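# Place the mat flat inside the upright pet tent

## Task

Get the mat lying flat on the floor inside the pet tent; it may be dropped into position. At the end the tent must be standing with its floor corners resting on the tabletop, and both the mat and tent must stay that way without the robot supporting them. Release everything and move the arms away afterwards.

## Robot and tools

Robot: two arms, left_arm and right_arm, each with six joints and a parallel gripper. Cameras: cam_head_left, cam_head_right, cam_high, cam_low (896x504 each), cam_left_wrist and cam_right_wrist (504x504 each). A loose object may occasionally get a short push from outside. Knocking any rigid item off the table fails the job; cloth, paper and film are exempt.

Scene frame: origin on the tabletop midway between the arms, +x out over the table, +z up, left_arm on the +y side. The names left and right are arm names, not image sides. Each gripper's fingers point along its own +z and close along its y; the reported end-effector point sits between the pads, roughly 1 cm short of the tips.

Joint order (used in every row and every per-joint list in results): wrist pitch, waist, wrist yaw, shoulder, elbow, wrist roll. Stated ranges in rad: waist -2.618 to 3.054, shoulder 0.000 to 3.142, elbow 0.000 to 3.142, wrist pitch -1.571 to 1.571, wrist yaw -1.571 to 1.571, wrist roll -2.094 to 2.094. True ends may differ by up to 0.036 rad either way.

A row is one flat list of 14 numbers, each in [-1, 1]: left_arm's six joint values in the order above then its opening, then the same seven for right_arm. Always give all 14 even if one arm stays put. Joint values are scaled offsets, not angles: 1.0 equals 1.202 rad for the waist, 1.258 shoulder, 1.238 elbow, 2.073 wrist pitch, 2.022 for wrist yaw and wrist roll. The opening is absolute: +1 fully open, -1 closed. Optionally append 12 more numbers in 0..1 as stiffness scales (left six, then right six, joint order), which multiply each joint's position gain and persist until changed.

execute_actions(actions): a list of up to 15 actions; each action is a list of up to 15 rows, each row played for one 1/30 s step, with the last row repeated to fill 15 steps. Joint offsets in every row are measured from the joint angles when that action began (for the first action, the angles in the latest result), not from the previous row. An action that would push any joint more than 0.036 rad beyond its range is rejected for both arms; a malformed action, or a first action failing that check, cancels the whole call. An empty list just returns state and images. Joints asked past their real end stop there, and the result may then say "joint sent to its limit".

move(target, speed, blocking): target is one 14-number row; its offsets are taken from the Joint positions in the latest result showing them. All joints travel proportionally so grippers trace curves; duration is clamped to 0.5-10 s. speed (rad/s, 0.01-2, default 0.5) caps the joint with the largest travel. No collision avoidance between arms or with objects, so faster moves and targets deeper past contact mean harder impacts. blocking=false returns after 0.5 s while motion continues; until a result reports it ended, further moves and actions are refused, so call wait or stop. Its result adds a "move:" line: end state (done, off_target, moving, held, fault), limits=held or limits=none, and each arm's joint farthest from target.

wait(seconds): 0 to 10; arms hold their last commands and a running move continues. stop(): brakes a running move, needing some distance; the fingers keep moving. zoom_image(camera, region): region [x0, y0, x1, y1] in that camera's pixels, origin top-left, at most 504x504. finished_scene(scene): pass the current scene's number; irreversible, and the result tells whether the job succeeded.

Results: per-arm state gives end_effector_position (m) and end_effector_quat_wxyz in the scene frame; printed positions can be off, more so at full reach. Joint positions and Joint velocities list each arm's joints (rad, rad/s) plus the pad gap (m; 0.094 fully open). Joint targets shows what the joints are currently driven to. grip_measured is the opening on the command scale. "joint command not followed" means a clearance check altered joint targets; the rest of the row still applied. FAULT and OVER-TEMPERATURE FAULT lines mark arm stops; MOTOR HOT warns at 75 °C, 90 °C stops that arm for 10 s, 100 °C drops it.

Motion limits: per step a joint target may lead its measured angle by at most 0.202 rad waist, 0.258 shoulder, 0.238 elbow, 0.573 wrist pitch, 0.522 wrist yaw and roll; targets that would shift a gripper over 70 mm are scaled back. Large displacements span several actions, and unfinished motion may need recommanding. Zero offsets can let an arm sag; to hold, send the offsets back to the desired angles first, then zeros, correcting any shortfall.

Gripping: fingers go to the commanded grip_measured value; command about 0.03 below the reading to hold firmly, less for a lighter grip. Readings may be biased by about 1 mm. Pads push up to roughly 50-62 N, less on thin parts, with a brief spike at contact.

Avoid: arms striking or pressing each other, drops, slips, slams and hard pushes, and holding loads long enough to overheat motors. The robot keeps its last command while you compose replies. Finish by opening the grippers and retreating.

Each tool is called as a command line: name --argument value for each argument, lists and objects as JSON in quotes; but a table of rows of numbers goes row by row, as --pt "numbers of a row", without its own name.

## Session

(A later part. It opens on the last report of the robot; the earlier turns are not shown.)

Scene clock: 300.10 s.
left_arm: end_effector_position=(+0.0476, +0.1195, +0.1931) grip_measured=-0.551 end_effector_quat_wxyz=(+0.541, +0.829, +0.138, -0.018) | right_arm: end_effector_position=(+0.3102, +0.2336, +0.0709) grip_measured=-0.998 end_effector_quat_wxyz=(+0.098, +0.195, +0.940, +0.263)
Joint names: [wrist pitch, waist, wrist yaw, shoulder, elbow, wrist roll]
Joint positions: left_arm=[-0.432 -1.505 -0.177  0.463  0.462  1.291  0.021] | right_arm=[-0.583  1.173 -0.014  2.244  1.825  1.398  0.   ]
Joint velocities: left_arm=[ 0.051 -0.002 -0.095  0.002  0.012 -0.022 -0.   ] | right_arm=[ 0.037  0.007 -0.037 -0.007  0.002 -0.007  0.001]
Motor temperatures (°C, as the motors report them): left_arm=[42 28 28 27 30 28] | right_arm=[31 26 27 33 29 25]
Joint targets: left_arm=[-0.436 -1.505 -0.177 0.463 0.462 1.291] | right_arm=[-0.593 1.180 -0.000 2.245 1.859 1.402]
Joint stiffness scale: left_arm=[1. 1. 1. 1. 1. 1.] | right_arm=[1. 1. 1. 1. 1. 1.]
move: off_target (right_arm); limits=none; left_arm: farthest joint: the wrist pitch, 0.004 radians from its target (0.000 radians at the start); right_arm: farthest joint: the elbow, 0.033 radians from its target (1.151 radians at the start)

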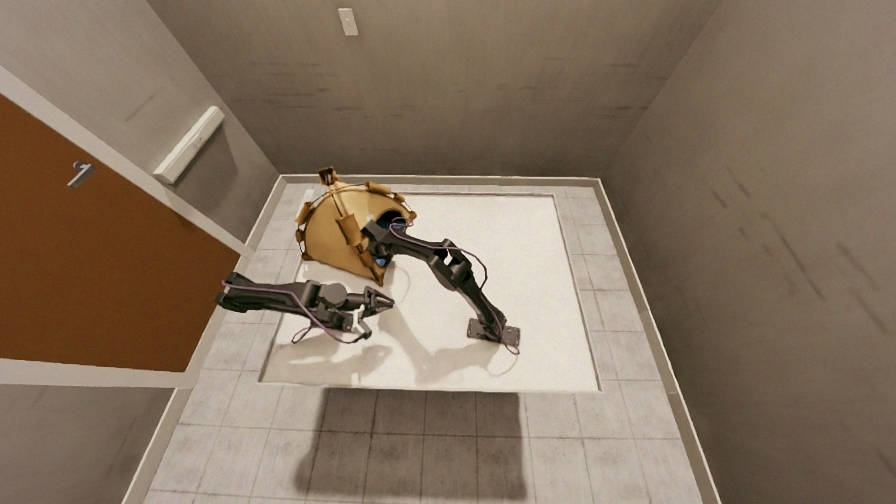

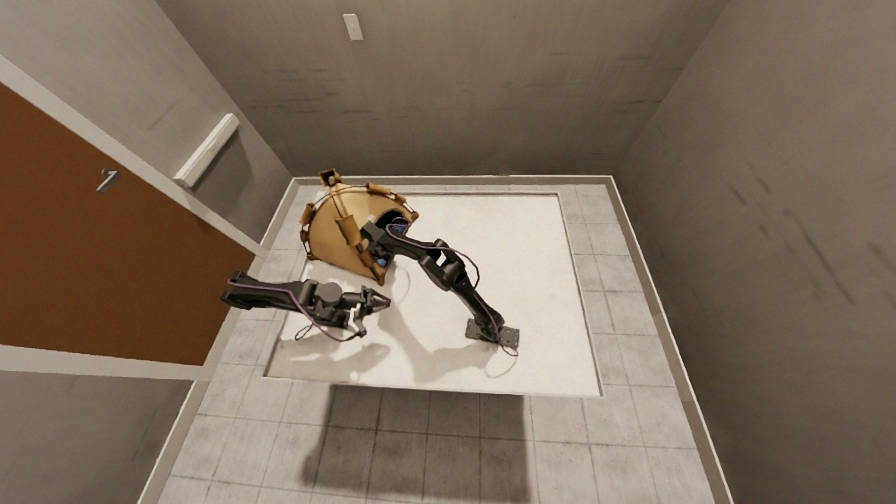

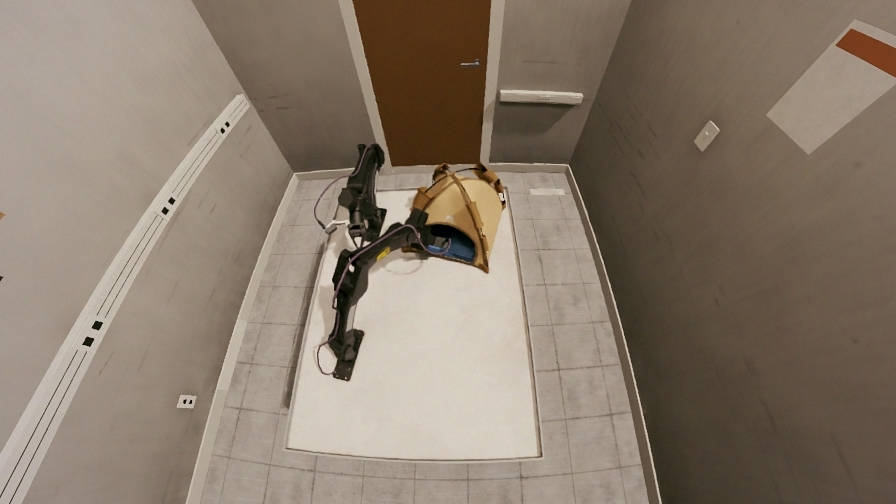

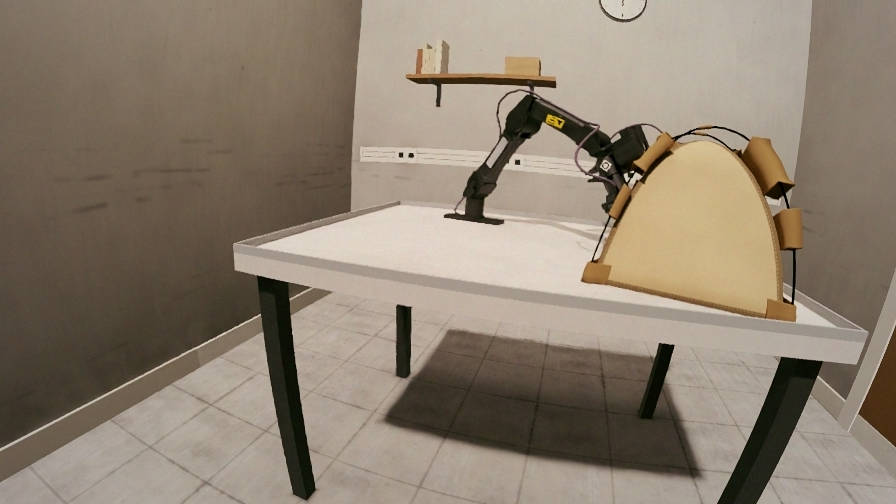

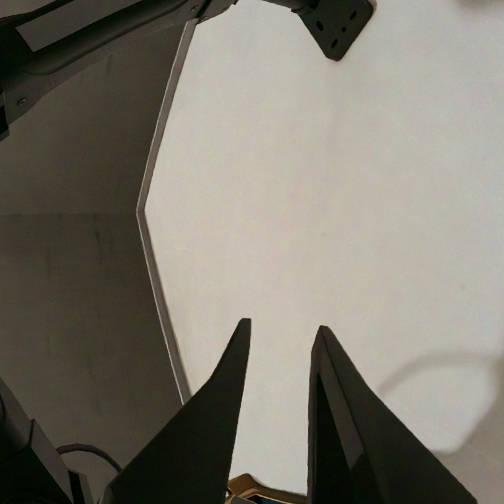

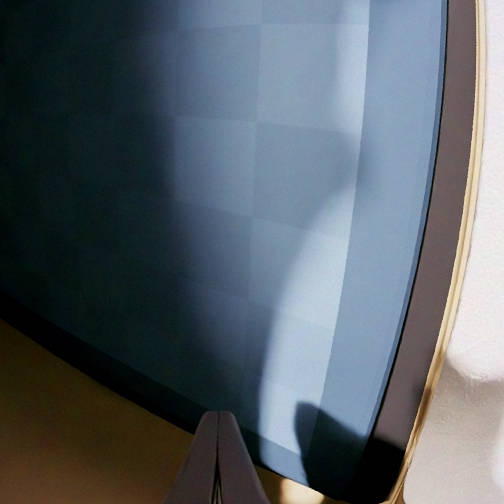

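Lower, swinging the tip left a bit.

move --target '[0,0,0,0,0,0,-0.55,0.085,0,-0.07,0.05,-0.10,0,-1]' --speed 0.12

Scene clock: 302.37 s.
left_arm: end_effector_position=(+0.0475, +0.1191, +0.1939) grip_measured=-0.551 end_effector_quat_wxyz=(+0.543, +0.828, +0.138, -0.019) | right_arm: end_effector_position=(+0.2898, +0.2446, +0.0191) grip_measured=-0.998 end_effector_quat_wxyz=(+0.038, +0.177, +0.942, +0.281)
Joint names: [wrist pitch, waist, wrist yaw, shoulder, elbow, wrist roll]
Joint positions: left_arm=[-0.429 -1.505 -0.177  0.463  0.462  1.291  0.021] | right_arm=[-0.422  1.173 -0.144  2.304  1.714  1.398  0.   ]
Joint velocities: left_arm=[-0.007 -0.007  0.11   0.022  0.007 -0.037 -0.001] | right_arm=[ 0.051  0.007  0.051 -0.002  0.007  0.022  0.001]
Motor temperatures (°C, as the motors report them): left_arm=[42 28 28 27 30 28] | right_arm=[31 26 27 33 29 25]
Joint targets: left_arm=[-0.432 -1.505 -0.177 0.463 0.462 1.291] | right_arm=[-0.407 1.173 -0.156 2.307 1.701 1.398]
Joint stiffness scale: left_arm=[1. 1. 1. 1. 1. 1.] | right_arm=[1. 1. 1. 1. 1. 1.]
move: done; limits=none; left_arm: farthest joint: the wrist pitch, 0.003 radians from its target (0.000 radians at the start); right_arm: farthest joint: the wrist pitch, 0.015 radians from its target (0.177 radians at the start)

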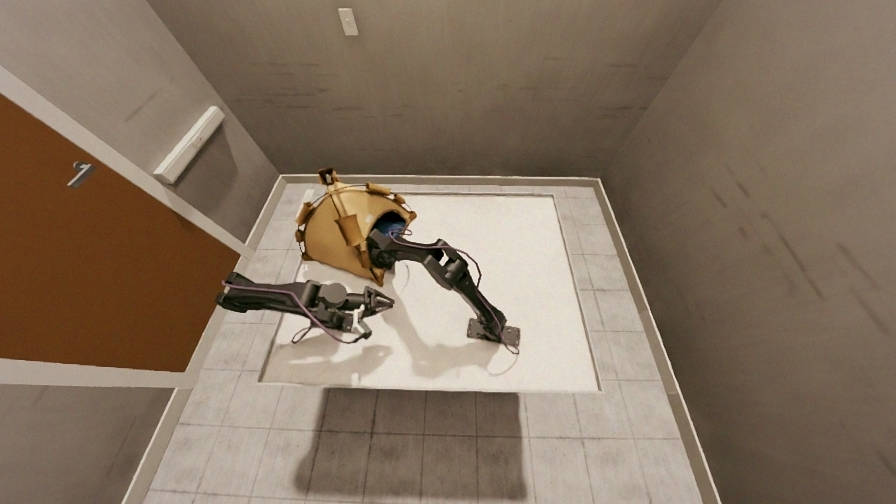

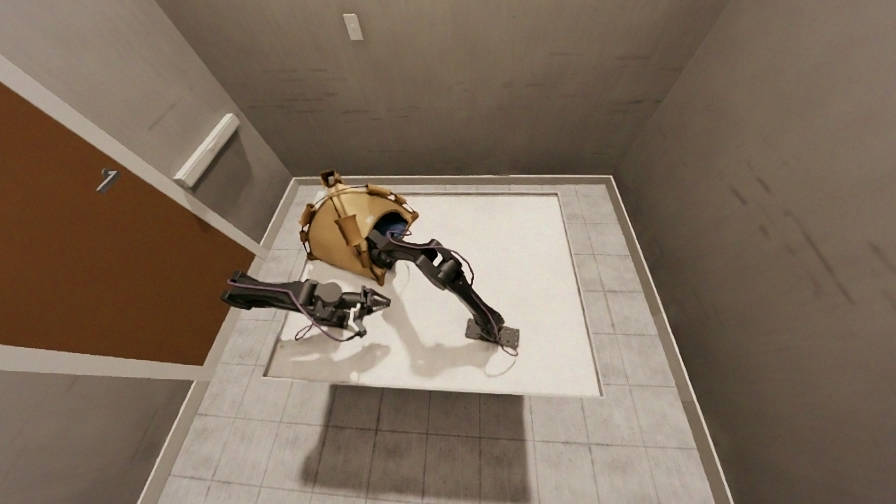

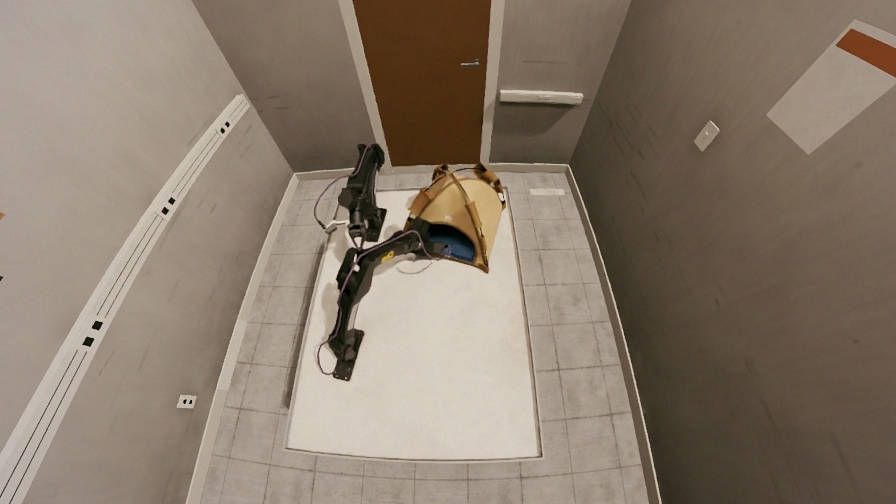

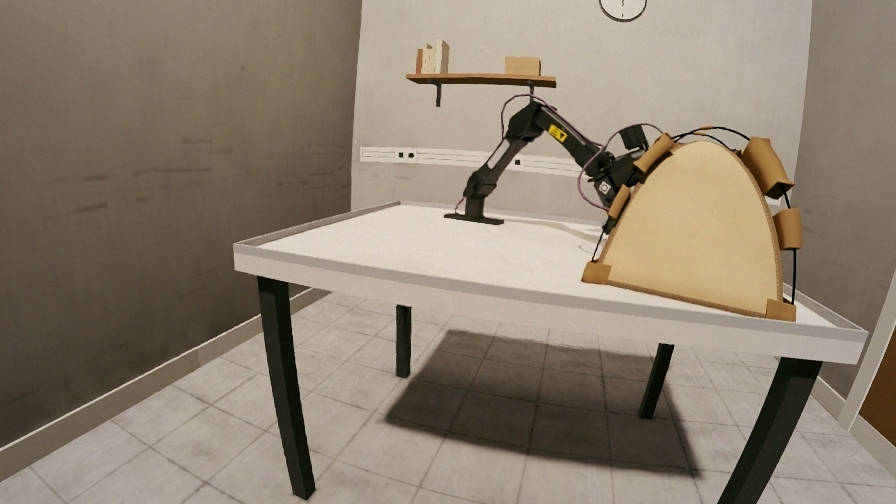

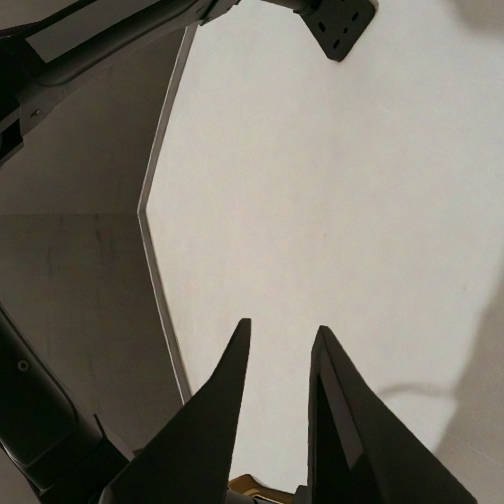

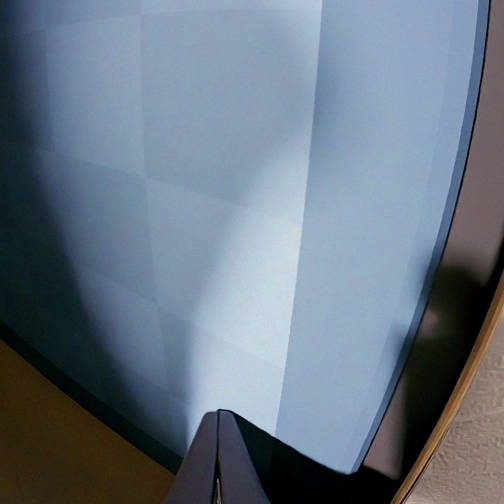

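move --target '[0,0,0,0,0,0,-0.55,-0.085,-0.02,0.07,-0.075,0.10,0,-1]' --speed 0.3

move --target '[0,0,0,0,0,0,-0.55,0.6,-0.19,-0.15,-0.47,-0.93,-0.68,-1]' --speed 0.6

Scene clock: 304.13 s.
left_arm: end_effector_position=(+0.0475, +0.1188, +0.1947) grip_measured=-0.551 end_effector_quat_wxyz=(+0.544, +0.827, +0.138, -0.019) | right_arm: end_effector_position=(+0.3155, +0.2256, +0.0723) grip_measured=-0.998 end_effector_quat_wxyz=(+0.098, +0.203, +0.939, +0.261)
Joint names: [wrist pitch, waist, wrist yaw, shoulder, elbow, wrist roll]
Joint positions: left_arm=[-0.426 -1.505 -0.177  0.463  0.462  1.291  0.021] | right_arm=[-0.588  1.157 -0.016  2.231  1.812  1.398  0.   ]
Joint velocities: left_arm=[-0.022  0.007 -0.051  0.002 -0.007 -0.007  0.001] | right_arm=[-0.022 -0.012 -0.066 -0.007  0.002 -0.125  0.   ]
Motor temperatures (°C, as the motors report them): left_arm=[42 28 28 27 30 28] | right_arm=[31 26 27 33 29 25]
Joint targets: left_arm=[-0.429 -1.505 -0.177 0.463 0.462 1.291] | right_arm=[-0.598 1.149 -0.002 2.210 1.838 1.398]
Joint stiffness scale: left_arm=[1. 1. 1. 1. 1. 1.] | right_arm=[1. 1. 1. 1. 1. 1.]
move: off_target (right_arm); limits=none; left_arm: farthest joint: the wrist pitch, 0.003 radians from its target (0.000 radians at the start); right_arm: farthest joint: the elbow, 0.026 radians from its target (0.124 radians at the start)

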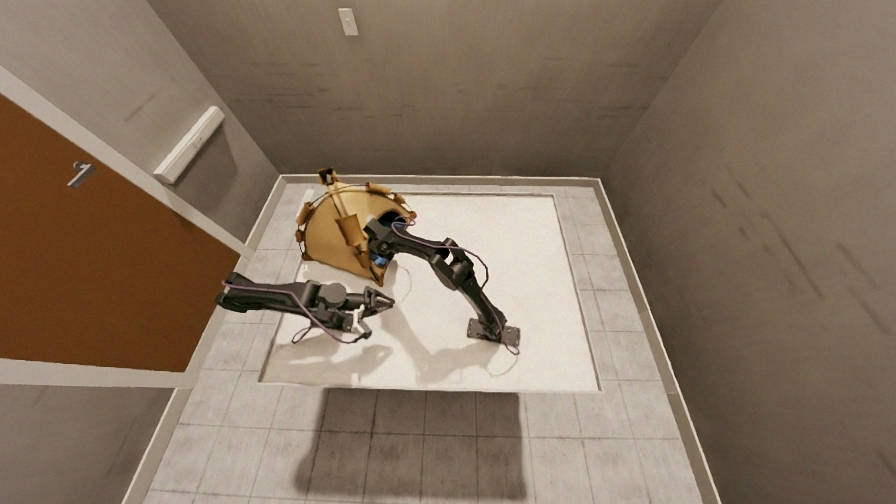

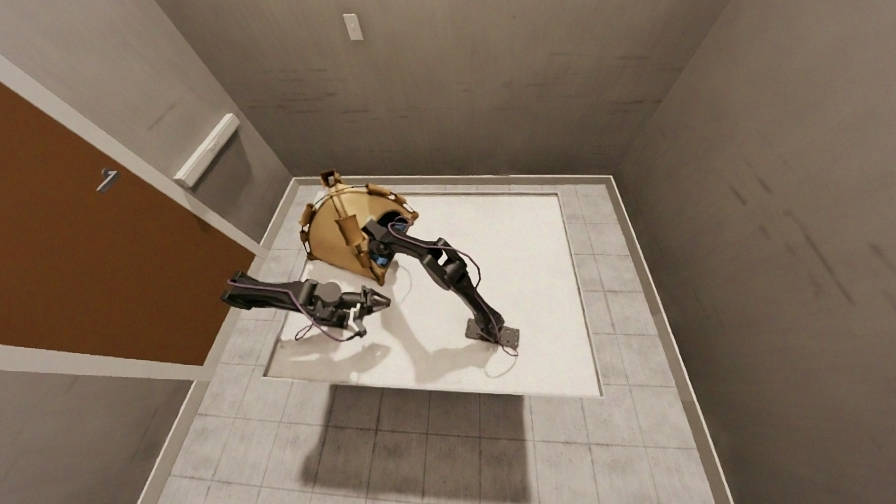

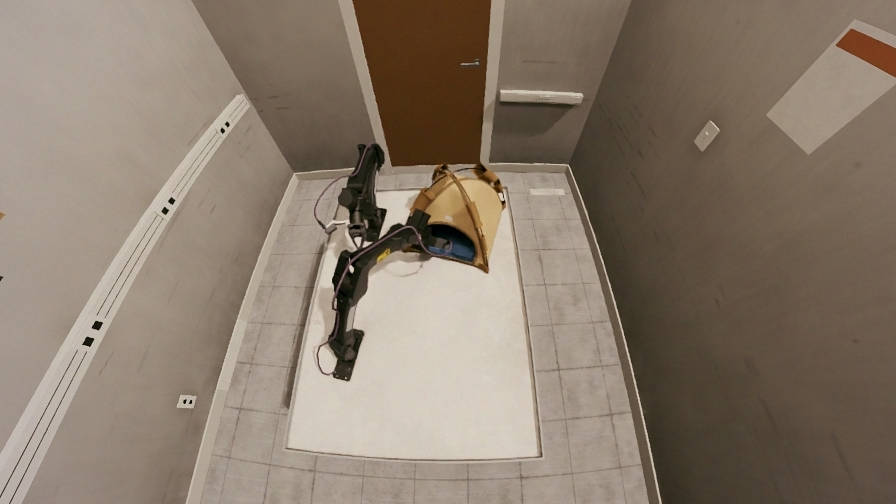

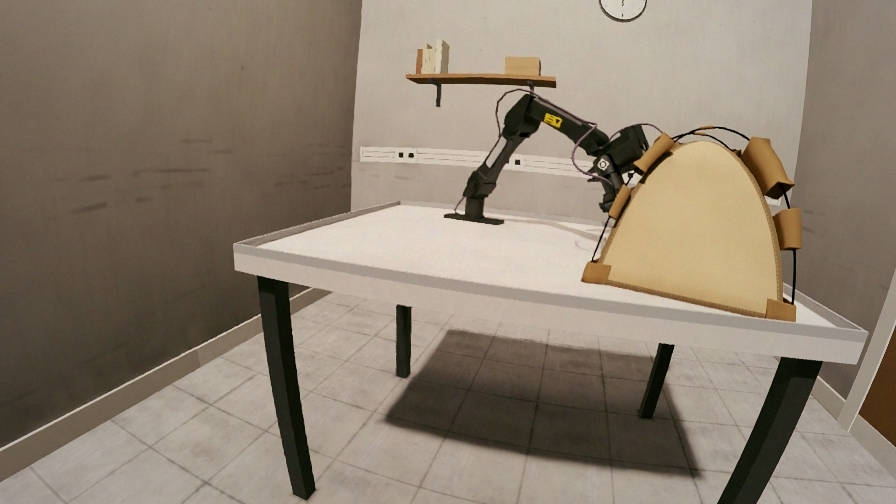

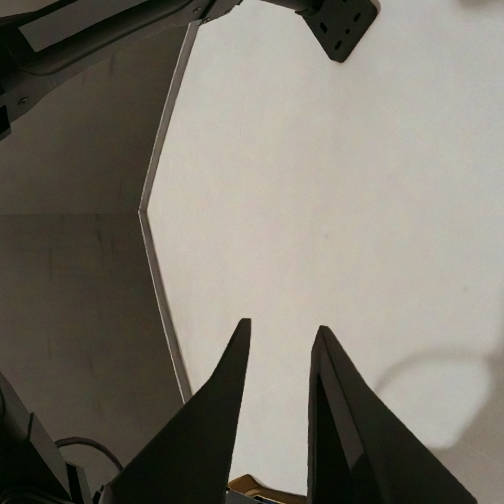

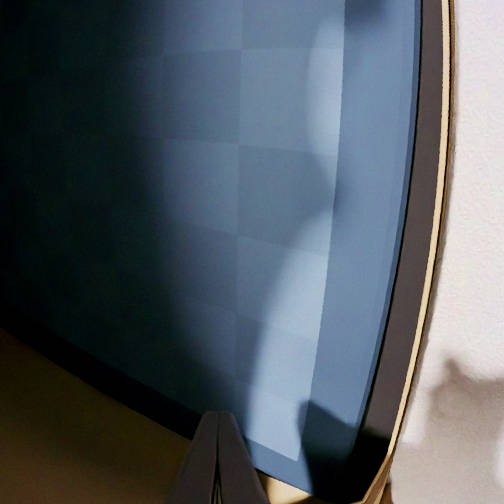

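Scene clock: 307.27 s.
left_arm: end_effector_position=(+0.0475, +0.1184, +0.1954) grip_measured=-0.551 end_effector_quat_wxyz=(+0.546, +0.826, +0.138, -0.019) | right_arm: end_effector_position=(+0.2942, +0.1091, +0.1233) grip_measured=-0.998 end_effector_quat_wxyz=(+0.471, -0.367, +0.731, +0.331)
Joint names: [wrist pitch, waist, wrist yaw, shoulder, elbow, wrist roll]
Joint positions: left_arm=[-0.422 -1.505 -0.177  0.463  0.462  1.291  0.021] | right_arm=[ 0.635  0.938 -0.309  1.668  0.671  0.033  0.   ]
Joint velocities: left_arm=[-0.051  0.002  0.007 -0.032 -0.012  0.081 -0.   ] | right_arm=[ 0.007  0.002  0.095 -0.012 -0.007 -0.037 -0.001]
Motor temperatures (°C, as the motors report them): left_arm=[42 28 28 27 30 28] | right_arm=[32 26 27 33 29 25]
Joint targets: left_arm=[-0.426 -1.505 -0.177 0.463 0.462 1.291] | right_arm=[0.656 0.928 -0.320 1.639 0.660 0.023]
Joint stiffness scale: left_arm=[1. 1. 1. 1. 1. 1.] | right_arm=[1. 1. 1. 1. 1. 1.]
move: off_target (right_arm); limits=none; left_arm: farthest joint: the wrist pitch, 0.004 radians from its target (0.000 radians at the start); right_arm: farthest joint: the shoulder, 0.028 radians from its target (0.591 radians at the start)

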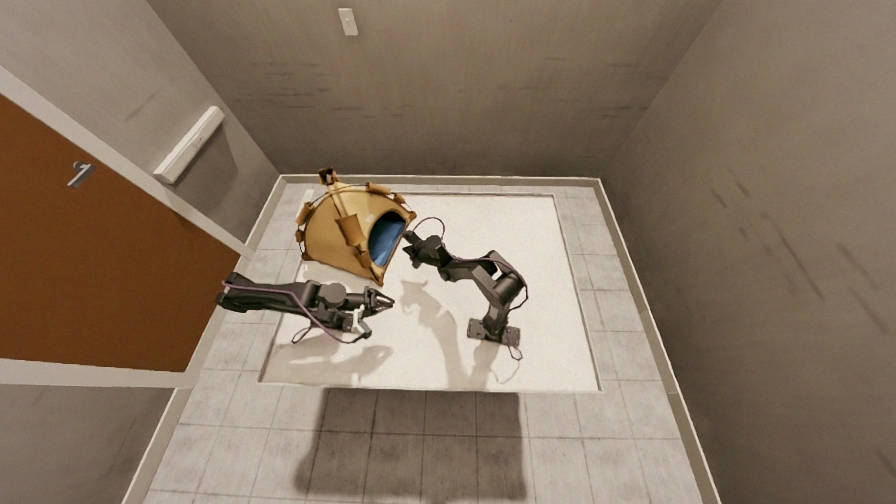

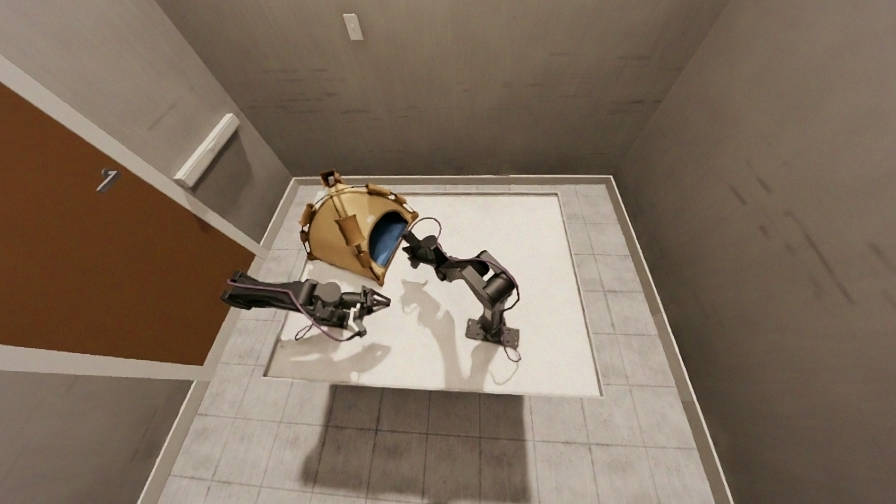

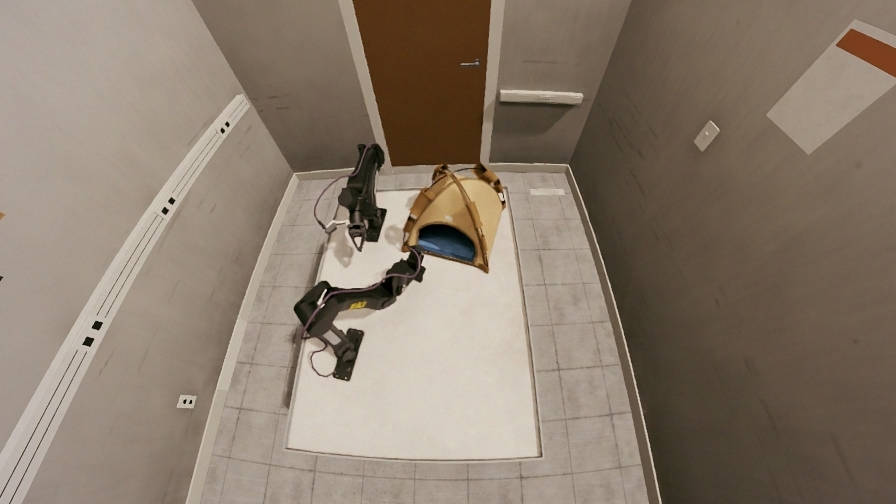

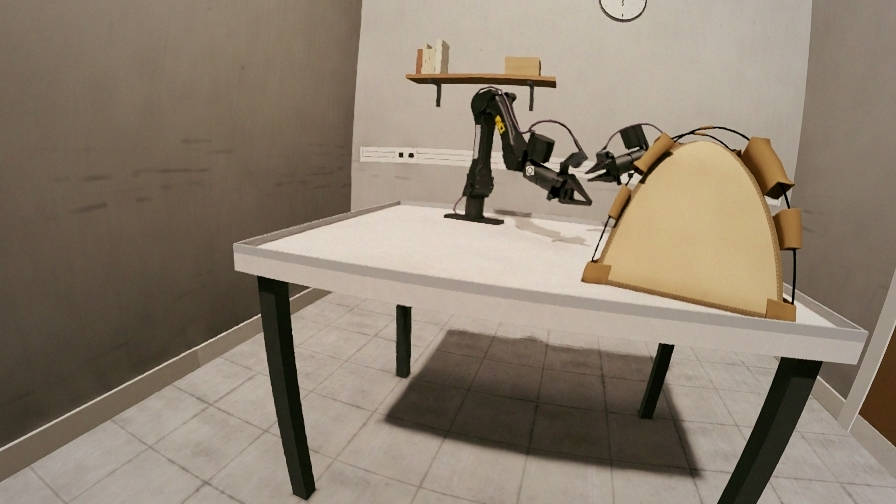

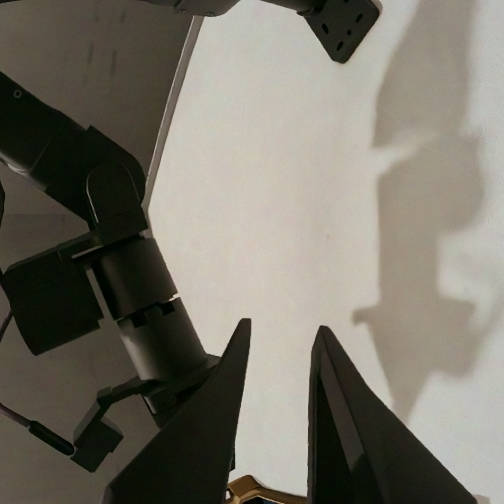

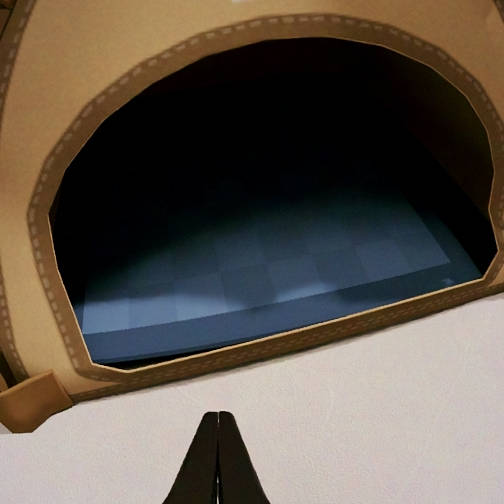

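move --target '[0,0,0,0,0,0,-0.55,-0.1,-0.3,0,-0.3,-0.1,0,-1]' --speed 0.6

zoom_image --camera "cam_low" --region '[700,250,880,370]'

zoom_image --camera "cam_head_right" --region '[280,220,360,290]'

Scene clock: 309.30 s.
left_arm: end_effector_position=(+0.0475, +0.1181, +0.1962) grip_measured=-0.551 end_effector_quat_wxyz=(+0.547, +0.826, +0.138, -0.019) | right_arm: end_effector_position=(+0.3482, -0.0352, +0.1751) grip_measured=-0.998 end_effector_quat_wxyz=(+0.539, -0.233, +0.772, +0.245)
Joint names: [wrist pitch, waist, wrist yaw, shoulder, elbow, wrist roll]
Joint positions: left_arm=[-0.419 -1.505 -0.177  0.463  0.462  1.291  0.021] | right_arm=[ 0.431  0.584 -0.309  1.312  0.561  0.032  0.   ]
Joint velocities: left_arm=[ 0.051 -0.002 -0.007 -0.002  0.002 -0.007 -0.002] | right_arm=[-0.081  0.017  0.051 -0.007  0.002  0.022  0.001]
Motor temperatures (°C, as the motors report them): left_arm=[42 28 28 27 30 28] | right_arm=[32 26 27 32 29 25]
Joint targets: left_arm=[-0.422 -1.505 -0.177 0.463 0.462 1.291] | right_arm=[0.427 0.577 -0.309 1.290 0.547 0.033]
Joint stiffness scale: left_arm=[1. 1. 1. 1. 1. 1.] | right_arm=[1. 1. 1. 1. 1. 1.]
move: off_target (right_arm); limits=none; left_arm: farthest joint: the wrist pitch, 0.003 radians from its target (0.000 radians at the start); right_arm: farthest joint: the shoulder, 0.021 radians from its target (0.377 radians at the start)

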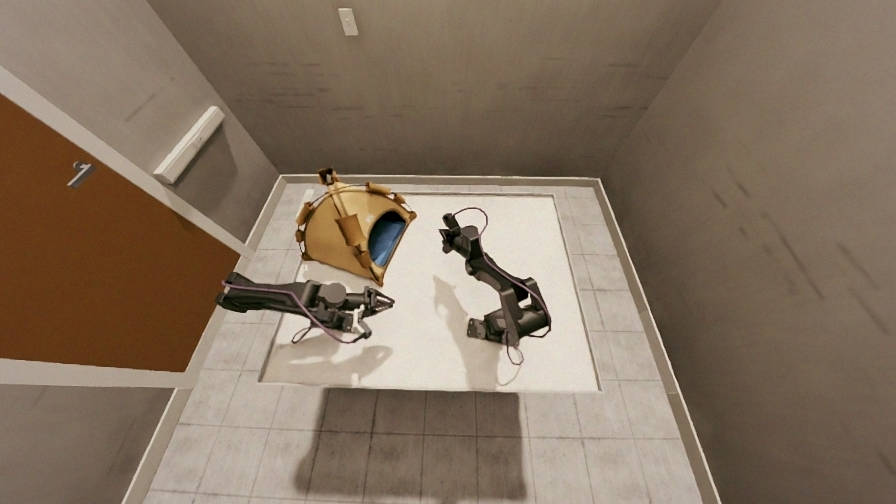

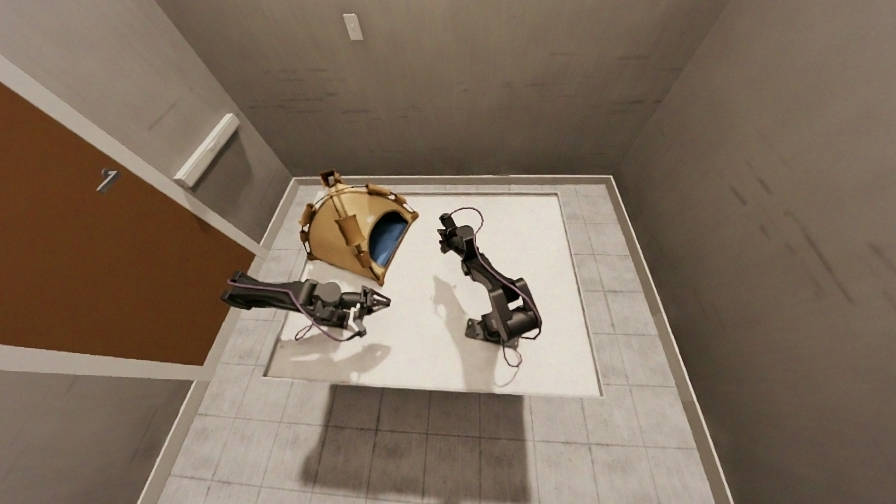

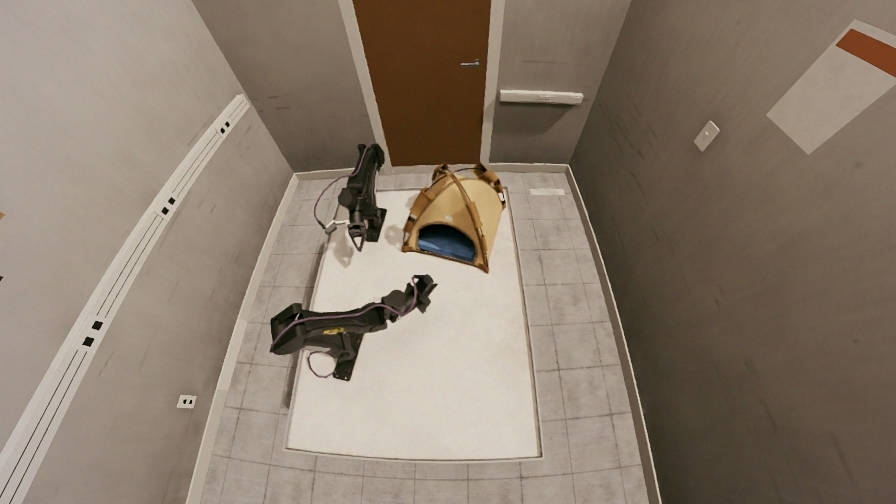

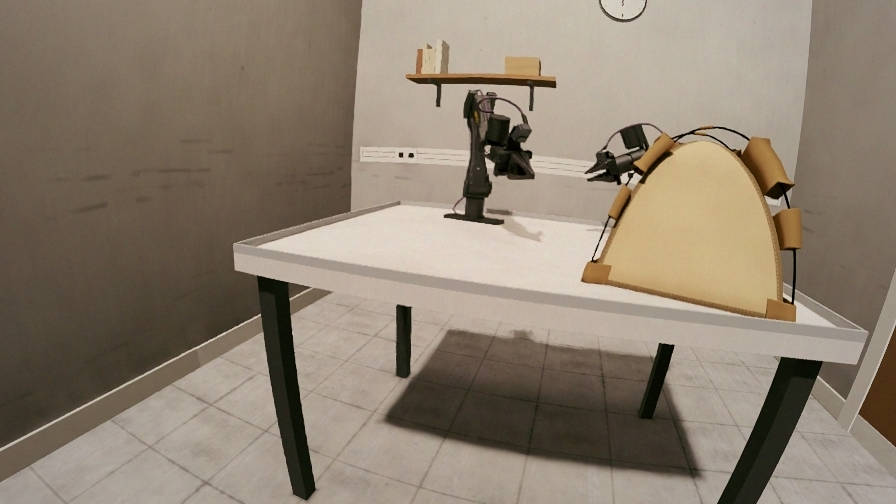

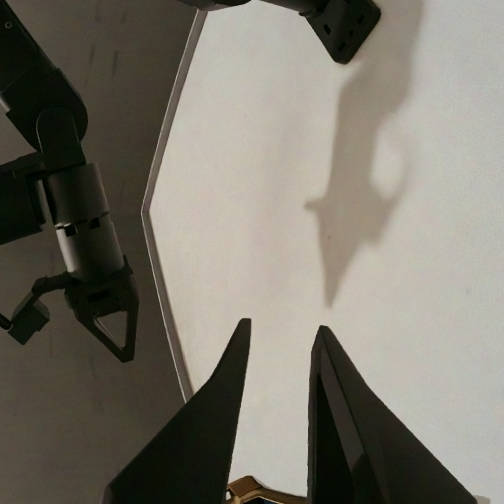

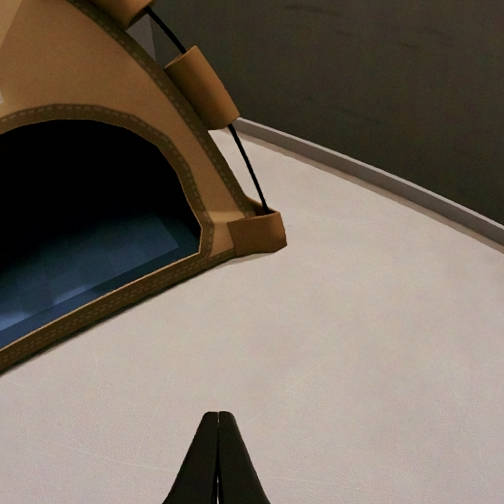

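Region (700, 250, 880, 370) of cam_low's 896x504 image, scaled by 2.800, with more detail than that image has.

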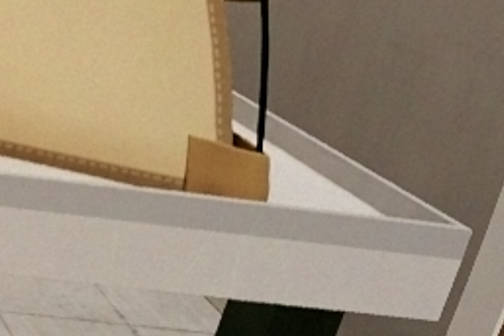

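Region (280, 220, 360, 290) of cam_head_right's 896x504 image, scaled by 6.300, with more detail than that image has; it fills the top 441 rows of this view, and the rest is white.

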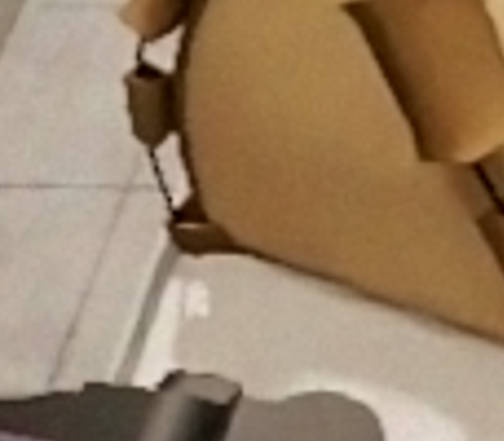

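finished_scene --scene 1

The scene is finished: the task was done.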